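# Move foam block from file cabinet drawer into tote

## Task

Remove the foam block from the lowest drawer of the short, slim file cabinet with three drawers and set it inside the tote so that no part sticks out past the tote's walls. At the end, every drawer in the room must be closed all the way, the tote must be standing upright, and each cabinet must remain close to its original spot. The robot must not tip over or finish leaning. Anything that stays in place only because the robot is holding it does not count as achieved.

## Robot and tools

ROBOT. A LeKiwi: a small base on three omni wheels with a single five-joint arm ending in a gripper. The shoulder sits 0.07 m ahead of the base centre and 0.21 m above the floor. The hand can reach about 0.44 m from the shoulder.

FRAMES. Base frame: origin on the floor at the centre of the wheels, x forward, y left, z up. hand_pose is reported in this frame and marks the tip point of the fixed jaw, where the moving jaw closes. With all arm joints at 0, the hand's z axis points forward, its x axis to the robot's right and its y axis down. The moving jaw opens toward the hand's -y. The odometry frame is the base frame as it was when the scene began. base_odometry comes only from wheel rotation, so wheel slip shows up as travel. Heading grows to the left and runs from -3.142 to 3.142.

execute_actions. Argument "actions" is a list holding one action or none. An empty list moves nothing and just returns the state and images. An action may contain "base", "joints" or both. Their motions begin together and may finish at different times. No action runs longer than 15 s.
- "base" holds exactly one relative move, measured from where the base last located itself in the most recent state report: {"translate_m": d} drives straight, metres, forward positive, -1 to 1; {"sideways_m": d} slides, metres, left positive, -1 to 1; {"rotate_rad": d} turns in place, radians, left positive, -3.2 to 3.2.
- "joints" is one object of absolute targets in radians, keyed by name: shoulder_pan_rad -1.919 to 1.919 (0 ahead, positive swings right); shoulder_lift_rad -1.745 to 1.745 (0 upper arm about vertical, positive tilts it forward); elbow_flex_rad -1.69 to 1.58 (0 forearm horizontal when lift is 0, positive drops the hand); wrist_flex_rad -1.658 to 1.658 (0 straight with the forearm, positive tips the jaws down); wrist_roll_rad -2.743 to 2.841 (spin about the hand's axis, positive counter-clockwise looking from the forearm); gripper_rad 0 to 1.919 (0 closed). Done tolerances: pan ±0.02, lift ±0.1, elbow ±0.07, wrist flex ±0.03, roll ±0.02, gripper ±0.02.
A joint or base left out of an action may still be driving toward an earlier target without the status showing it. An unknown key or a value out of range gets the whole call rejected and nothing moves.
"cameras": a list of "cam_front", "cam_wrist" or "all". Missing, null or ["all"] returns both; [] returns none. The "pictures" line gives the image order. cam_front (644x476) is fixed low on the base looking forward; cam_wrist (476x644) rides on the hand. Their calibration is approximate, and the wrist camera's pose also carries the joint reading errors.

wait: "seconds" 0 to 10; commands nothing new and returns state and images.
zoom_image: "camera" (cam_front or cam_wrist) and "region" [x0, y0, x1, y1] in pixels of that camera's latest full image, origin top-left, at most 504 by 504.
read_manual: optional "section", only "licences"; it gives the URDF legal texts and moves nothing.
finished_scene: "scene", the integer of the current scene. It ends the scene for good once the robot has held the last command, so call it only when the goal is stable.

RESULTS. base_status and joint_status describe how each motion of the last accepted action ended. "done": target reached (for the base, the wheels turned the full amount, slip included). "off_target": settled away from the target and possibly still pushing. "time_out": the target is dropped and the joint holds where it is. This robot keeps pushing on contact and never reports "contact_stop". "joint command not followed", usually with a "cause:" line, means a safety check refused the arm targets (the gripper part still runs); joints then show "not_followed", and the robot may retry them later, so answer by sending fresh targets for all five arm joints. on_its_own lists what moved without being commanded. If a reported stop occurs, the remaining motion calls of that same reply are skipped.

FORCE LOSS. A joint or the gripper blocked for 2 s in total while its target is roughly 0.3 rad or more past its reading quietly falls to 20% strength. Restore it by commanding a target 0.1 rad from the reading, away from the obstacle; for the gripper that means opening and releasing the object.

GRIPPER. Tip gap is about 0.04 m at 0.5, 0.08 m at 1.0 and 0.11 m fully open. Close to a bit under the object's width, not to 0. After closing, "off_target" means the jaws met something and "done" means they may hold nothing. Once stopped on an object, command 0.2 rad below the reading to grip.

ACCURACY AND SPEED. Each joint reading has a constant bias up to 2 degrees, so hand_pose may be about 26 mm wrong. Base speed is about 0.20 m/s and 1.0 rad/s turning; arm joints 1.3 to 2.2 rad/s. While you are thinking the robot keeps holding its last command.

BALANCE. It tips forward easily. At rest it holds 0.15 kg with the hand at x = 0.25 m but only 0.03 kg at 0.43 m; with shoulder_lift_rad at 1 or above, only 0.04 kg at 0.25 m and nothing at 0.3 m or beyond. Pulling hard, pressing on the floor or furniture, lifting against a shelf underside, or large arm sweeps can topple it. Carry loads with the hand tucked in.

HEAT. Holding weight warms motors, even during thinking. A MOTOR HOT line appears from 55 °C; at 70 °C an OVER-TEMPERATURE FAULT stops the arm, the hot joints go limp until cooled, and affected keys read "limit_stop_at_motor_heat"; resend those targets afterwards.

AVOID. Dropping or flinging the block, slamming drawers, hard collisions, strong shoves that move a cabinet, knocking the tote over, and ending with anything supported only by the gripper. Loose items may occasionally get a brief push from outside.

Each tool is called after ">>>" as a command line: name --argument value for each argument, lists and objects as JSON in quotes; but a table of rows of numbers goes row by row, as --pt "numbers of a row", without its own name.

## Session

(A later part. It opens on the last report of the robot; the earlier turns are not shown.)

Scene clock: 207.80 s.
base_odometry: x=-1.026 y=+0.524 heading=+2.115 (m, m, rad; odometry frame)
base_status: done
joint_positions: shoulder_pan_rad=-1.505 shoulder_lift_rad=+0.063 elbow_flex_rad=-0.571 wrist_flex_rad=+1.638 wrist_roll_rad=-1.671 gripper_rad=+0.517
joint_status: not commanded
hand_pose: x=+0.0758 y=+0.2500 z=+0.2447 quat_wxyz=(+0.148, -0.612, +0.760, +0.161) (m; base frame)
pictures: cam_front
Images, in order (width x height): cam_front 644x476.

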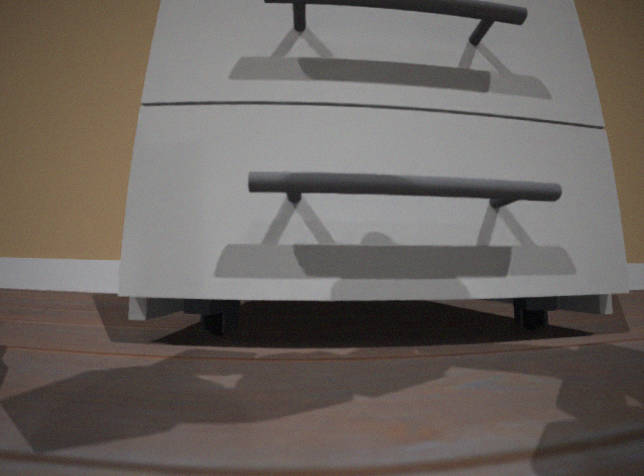

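>>> execute_actions --actions '[{"base":{"rotate_rad":-1.4},"joints":{"shoulder_pan_rad":0.0,"shoulder_lift_rad":-1.3,"elbow_flex_rad":-0.2,"wrist_roll_rad":-1.52}}]'

Scene clock: 216.43 s.
base_odometry: x=-1.026 y=+0.524 heading=+0.719 (m, m, rad; odometry frame)
base_status: done
joint_positions: shoulder_pan_rad=-0.008 shoulder_lift_rad=-1.301 elbow_flex_rad=-0.198 wrist_flex_rad=+1.640 wrist_roll_rad=-1.529 gripper_rad=+0.517
joint_status: all done
hand_pose: x=+0.1598 y=+0.0085 z=+0.3780 quat_wxyz=(+0.655, -0.001, +0.755, +0.005) (m; base frame)
pictures: cam_front, cam_wrist
camera_calibration (this result's frames):
cam_wrist: T_world_to_cam=[[-0.0261287, -0.99963, -0.00752624, 0.00689853], [-0.639541, 0.0225021, -0.768428, 0.419356], [0.768313, -0.0152647, -0.639892, 0.190531], [0, 0, 0, 1]] pos_world=[0.121988, 0.000367985, 0.444216]
Images, in order (width x height): cam_front 644x476, cam_wrist 476x644.

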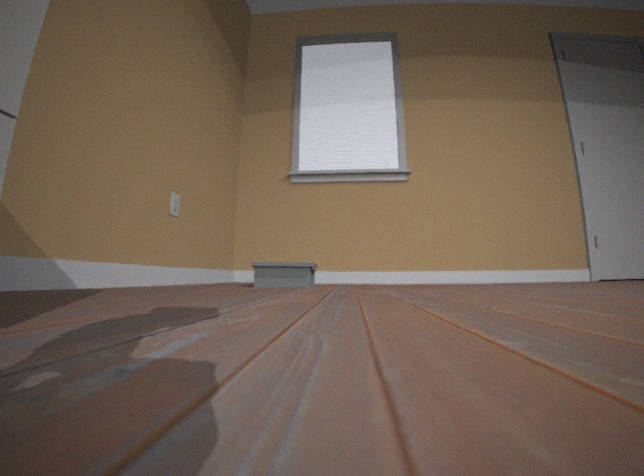

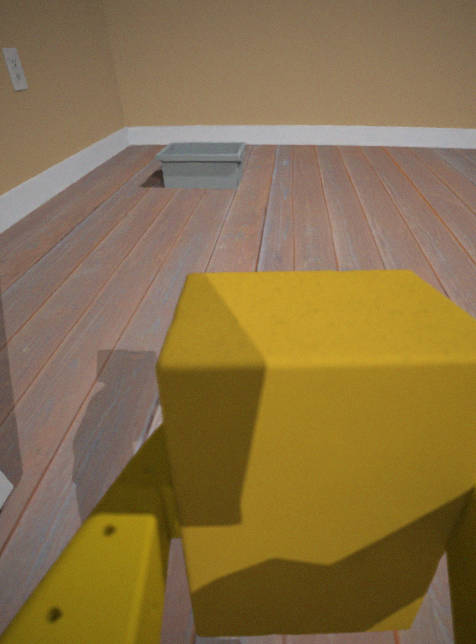

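>>> execute_actions --actions '[{"base":{"translate_m":1.0},"joints":{"shoulder_pan_rad":0.25,"shoulder_lift_rad":-0.9,"elbow_flex_rad":-0.3,"wrist_flex_rad":1.6}}]'

Scene clock: 229.70 s.
base_odometry: x=-0.274 y=+1.182 heading=+0.719 (m, m, rad; odometry frame)
base_status: done
joint_positions: shoulder_pan_rad=+0.244 shoulder_lift_rad=-0.909 elbow_flex_rad=-0.281 wrist_flex_rad=+1.615 wrist_roll_rad=-1.529 gripper_rad=+0.517
joint_status: all done
hand_pose: x=+0.2146 y=-0.0287 z=+0.3609 quat_wxyz=(+0.538, +0.105, +0.834, -0.064) (m; base frame)
pictures: cam_front, cam_wrist
camera_calibration (this result's frames):
cam_wrist: T_world_to_cam=[[-0.274864, -0.96148, 0.0023162, 0.0219491], [-0.797792, 0.226724, -0.558681, 0.406251], [0.536636, -0.155409, -0.829379, 0.250951], [0, 0, 0, 1]] pos_world=[0.195467, -0.0320029, 0.435048]
Images, in order (width x height): cam_front 644x476, cam_wrist 476x644.

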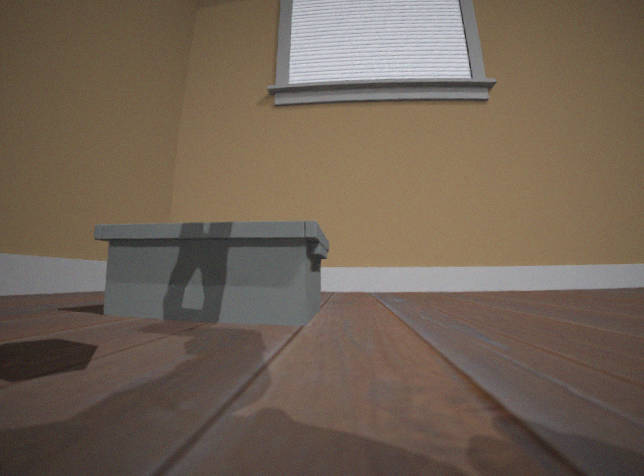

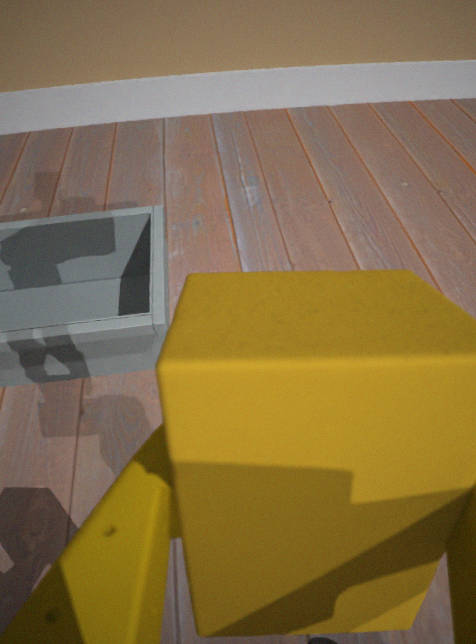

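>>> execute_actions --actions '[{"base":{"translate_m":0.225},"joints":{"shoulder_pan_rad":-0.367,"shoulder_lift_rad":0.2,"elbow_flex_rad":-0.33,"wrist_flex_rad":1.64,"wrist_roll_rad":-0.45}}]'

Scene clock: 253.80 s.
base_odometry: x=-0.105 y=+1.330 heading=+0.719 (m, m, rad; odometry frame)
base_status: done
joint_positions: shoulder_pan_rad=-0.361 shoulder_lift_rad=+0.210 elbow_flex_rad=-0.308 wrist_flex_rad=+1.638 wrist_roll_rad=-0.458 gripper_rad=+0.517
joint_status: all done
hand_pose: x=+0.2649 y=+0.0784 z=+0.1708 quat_wxyz=(+0.014, -0.654, +0.757, -0.005) (m; base frame)
pictures: cam_front, cam_wrist
camera_calibration (this result's frames):
cam_wrist: T_world_to_cam=[[0.986716, -0.151406, 0.0588888, -0.268195], [-0.160082, -0.844442, 0.511166, 0.0481439], [-0.0276654, -0.513803, -0.857462, 0.265358], [0, 0, 0, 1]] pos_world=[0.27968, 0.13639, 0.218719]
Images, in order (width x height): cam_front 644x476, cam_wrist 476x644.

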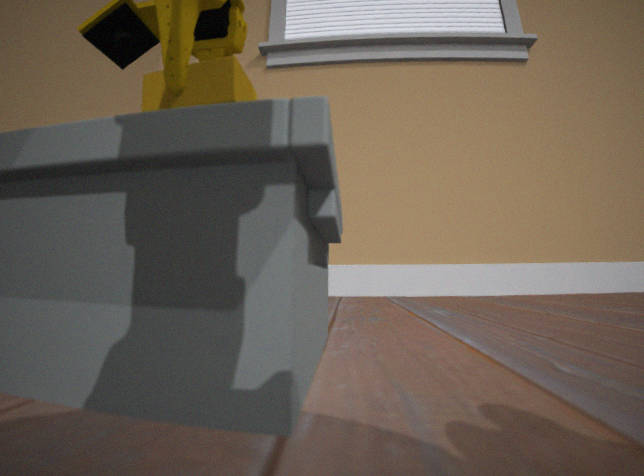

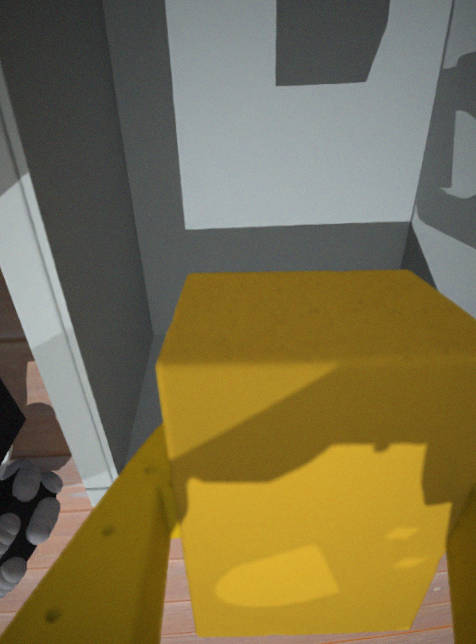

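>>> execute_actions --actions '[{"joints":{"shoulder_lift_rad":0.735,"elbow_flex_rad":-0.045,"wrist_flex_rad":0.825}}]'

Scene clock: 267.37 s.
base_odometry: x=-0.105 y=+1.330 heading=+0.719 (m, m, rad; odometry frame)
base_status: not commanded
joint_positions: shoulder_pan_rad=-0.361 shoulder_lift_rad=+0.749 elbow_flex_rad=-0.043 wrist_flex_rad=+0.833 wrist_roll_rad=-0.458 gripper_rad=+0.517
joint_status: all done
hand_pose: x=+0.2825 y=+0.0850 z=+0.0281 quat_wxyz=(+0.015, -0.654, +0.757, -0.005) (m; base frame)
pictures: cam_front, cam_wrist
camera_calibration (this result's frames):
cam_wrist: T_world_to_cam=[[0.98663, -0.151438, 0.0602229, -0.276128], [-0.160815, -0.844719, 0.510479, 0.129779], [-0.0264345, -0.513338, -0.857779, 0.146456], [0, 0, 0, 1]] pos_world=[0.297179, 0.142992, 0.076007]
Images, in order (width x height): cam_front 644x476, cam_wrist 476x644.

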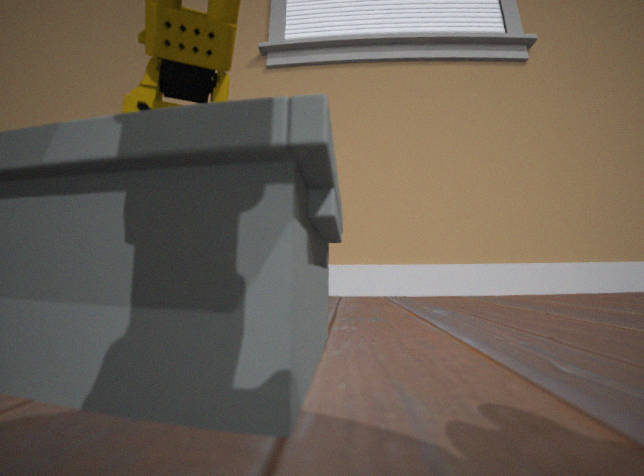

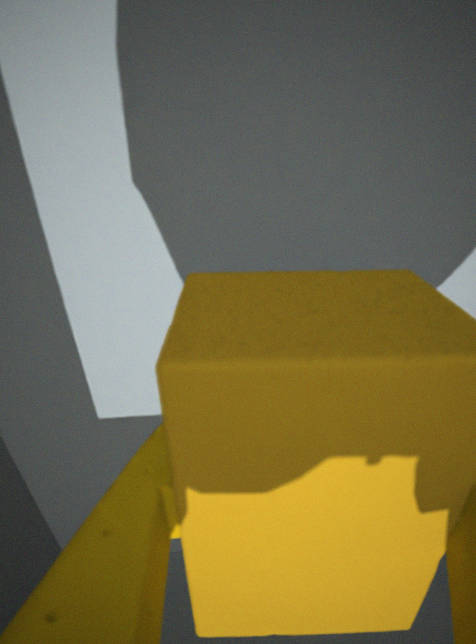

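>>> execute_actions --actions '[{"joints":{"shoulder_lift_rad":0.775,"wrist_flex_rad":0.79}}]' --cameras '[]'

>>> execute_actions --actions '[{"joints":{"gripper_rad":0.72}}]' --cameras '["cam_wrist"]'

>>> execute_actions --actions '[{"joints":{"shoulder_lift_rad":0.2,"elbow_flex_rad":-0.4,"wrist_flex_rad":1.63}}]'

Scene clock: 275.03 s.
base_odometry: x=-0.105 y=+1.330 heading=+0.719 (m, m, rad; odometry frame)
base_status: not commanded
joint_positions: shoulder_pan_rad=-0.361 shoulder_lift_rad=+0.789 elbow_flex_rad=-0.043 wrist_flex_rad=+0.799 wrist_roll_rad=-0.458 gripper_rad=+0.517
joint_status: all done
hand_pose: x=+0.2807 y=+0.0843 z=+0.0200 quat_wxyz=(+0.012, -0.654, +0.757, -0.004) (m; base frame)
pictures: none
No camera images: the call's "cameras" was empty. Leave "cameras" out to get every camera's image.

Scene clock: 275.77 s.
base_odometry: x=-0.105 y=+1.330 heading=+0.719 (m, m, rad; odometry frame)
base_status: not commanded
joint_positions: shoulder_pan_rad=-0.361 shoulder_lift_rad=+0.789 elbow_flex_rad=-0.043 wrist_flex_rad=+0.799 wrist_roll_rad=-0.458 gripper_rad=+0.711
joint_status: all done
hand_pose: x=+0.2807 y=+0.0843 z=+0.0200 quat_wxyz=(+0.012, -0.654, +0.757, -0.004) (m; base frame)
pictures: cam_wrist
camera_calibration (this result's frames):
cam_wrist: T_world_to_cam=[[0.986961, -0.151314, 0.0548857, -0.273942], [-0.157877, -0.84361, 0.513222, 0.13205], [-0.0313553, -0.515195, -0.856499, 0.140644], [0, 0, 0, 1]] pos_world=[0.295627, 0.142407, 0.067726]
Images, in order (width x height): cam_wrist 476x644.

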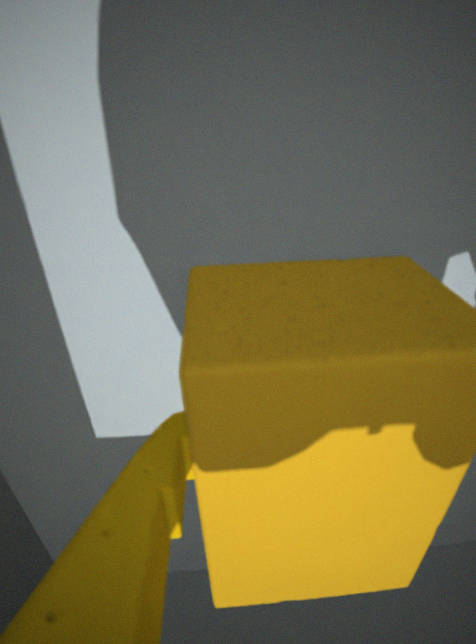

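Scene clock: 277.00 s.
base_odometry: x=-0.105 y=+1.330 heading=+0.719 (m, m, rad; odometry frame)
base_status: not commanded
joint_positions: shoulder_pan_rad=-0.361 shoulder_lift_rad=+0.246 elbow_flex_rad=-0.370 wrist_flex_rad=+1.623 wrist_roll_rad=-0.458 gripper_rad=+0.711
joint_status: all done
hand_pose: x=+0.2741 y=+0.0818 z=+0.1725 quat_wxyz=(+0.034, -0.653, +0.756, -0.012) (m; base frame)
pictures: cam_front, cam_wrist
camera_calibration (this result's frames):
cam_wrist: T_world_to_cam=[[0.983737, -0.15253, 0.094851, -0.28209], [-0.179525, -0.851778, 0.492184, 0.0608728], [0.00571917, -0.501208, -0.865308, 0.259987], [0, 0, 0, 1]] pos_world=[0.286943, 0.13913, 0.221765]
Images, in order (width x height): cam_front 644x476, cam_wrist 476x644.

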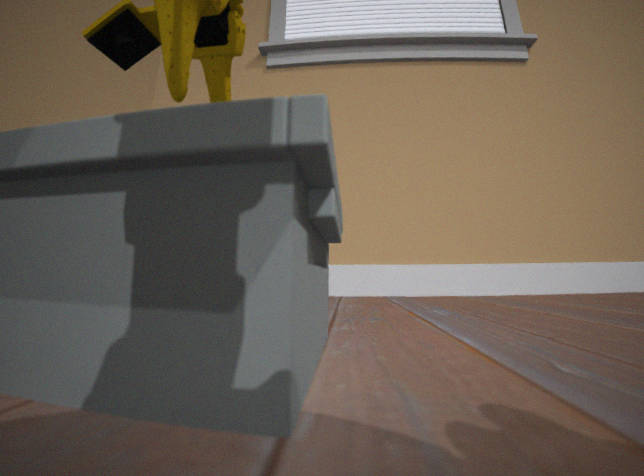

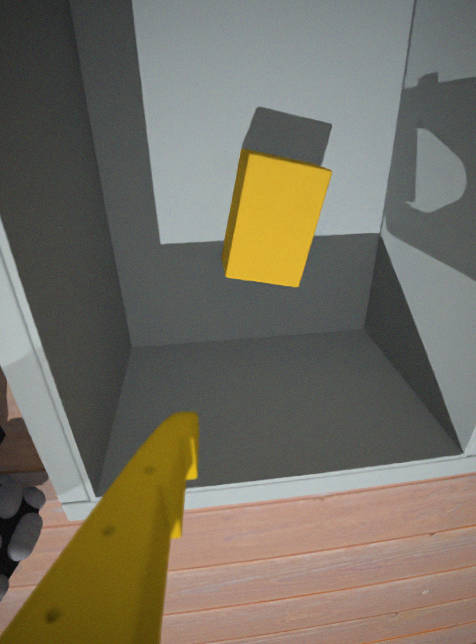

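>>> execute_actions --actions '[{"base":{"rotate_rad":-1.3},"joints":{"shoulder_pan_rad":1.7,"shoulder_lift_rad":-1.4,"elbow_flex_rad":-0.4,"wrist_flex_rad":1.45,"wrist_roll_rad":-1.52}}]'

Scene clock: 284.50 s.
base_odometry: x=-0.105 y=+1.330 heading=-0.578 (m, m, rad; odometry frame)
base_status: done
joint_positions: shoulder_pan_rad=+1.693 shoulder_lift_rad=-1.405 elbow_flex_rad=-0.396 wrist_flex_rad=+1.464 wrist_roll_rad=-1.512 gripper_rad=+0.712
joint_status: all done
hand_pose: x=+0.0698 y=-0.0405 z=+0.4381 quat_wxyz=(+0.537, +0.431, +0.386, -0.614) (m; base frame)
pictures: cam_front, cam_wrist
camera_calibration (this result's frames):
cam_wrist: T_world_to_cam=[[-0.988022, 0.154179, -0.00645819, 0.0694498], [0.0392001, 0.210287, -0.976853, 0.46056], [-0.149252, -0.965406, -0.213812, 0.136299], [0, 0, 0, 1]] pos_world=[0.0709068, 0.0240265, 0.47949]
Images, in order (width x height): cam_front 644x476, cam_wrist 476x644.

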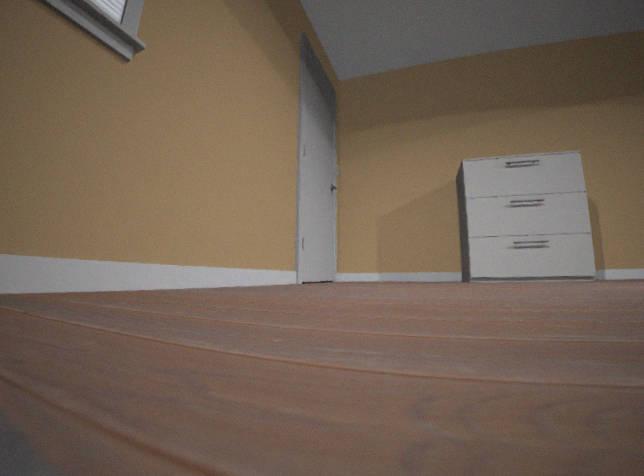

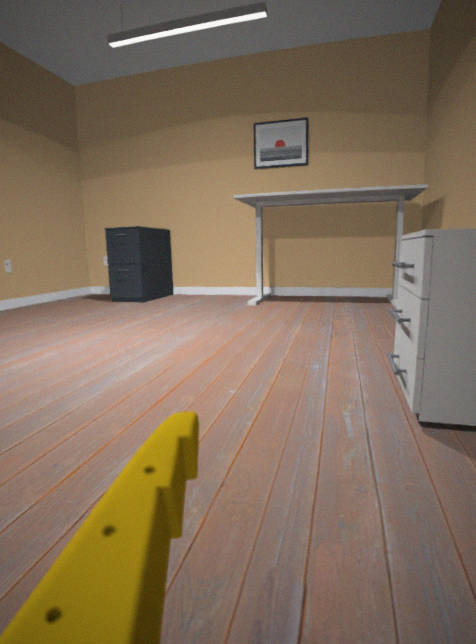

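>>> zoom_image --camera "cam_wrist" --region '[90, 210, 190, 310]'

>>> zoom_image --camera "cam_wrist" --region '[360, 220, 476, 440]'

Region (90, 210, 190, 310) of cam_wrist's 476x644 image, scaled by 5.040.

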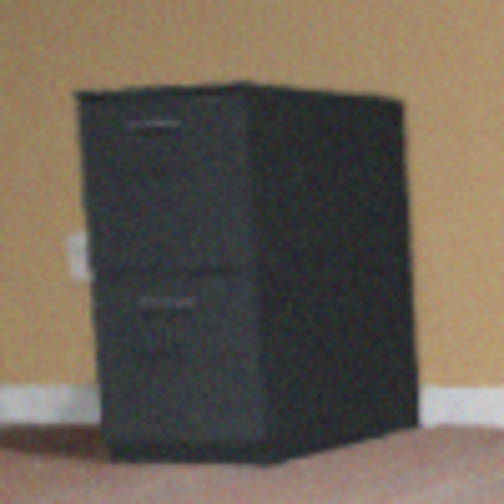

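Region (360, 220, 476, 440) of cam_wrist's 476x644 image, scaled by 2.291; it fills the left 266 columns of this view, and the rest is white.

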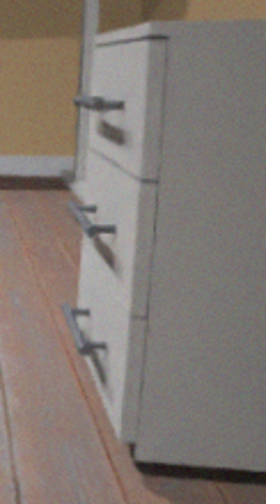

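All drawers are shut.

>>> finished_scene --scene 2

The scene is finished: the task was done.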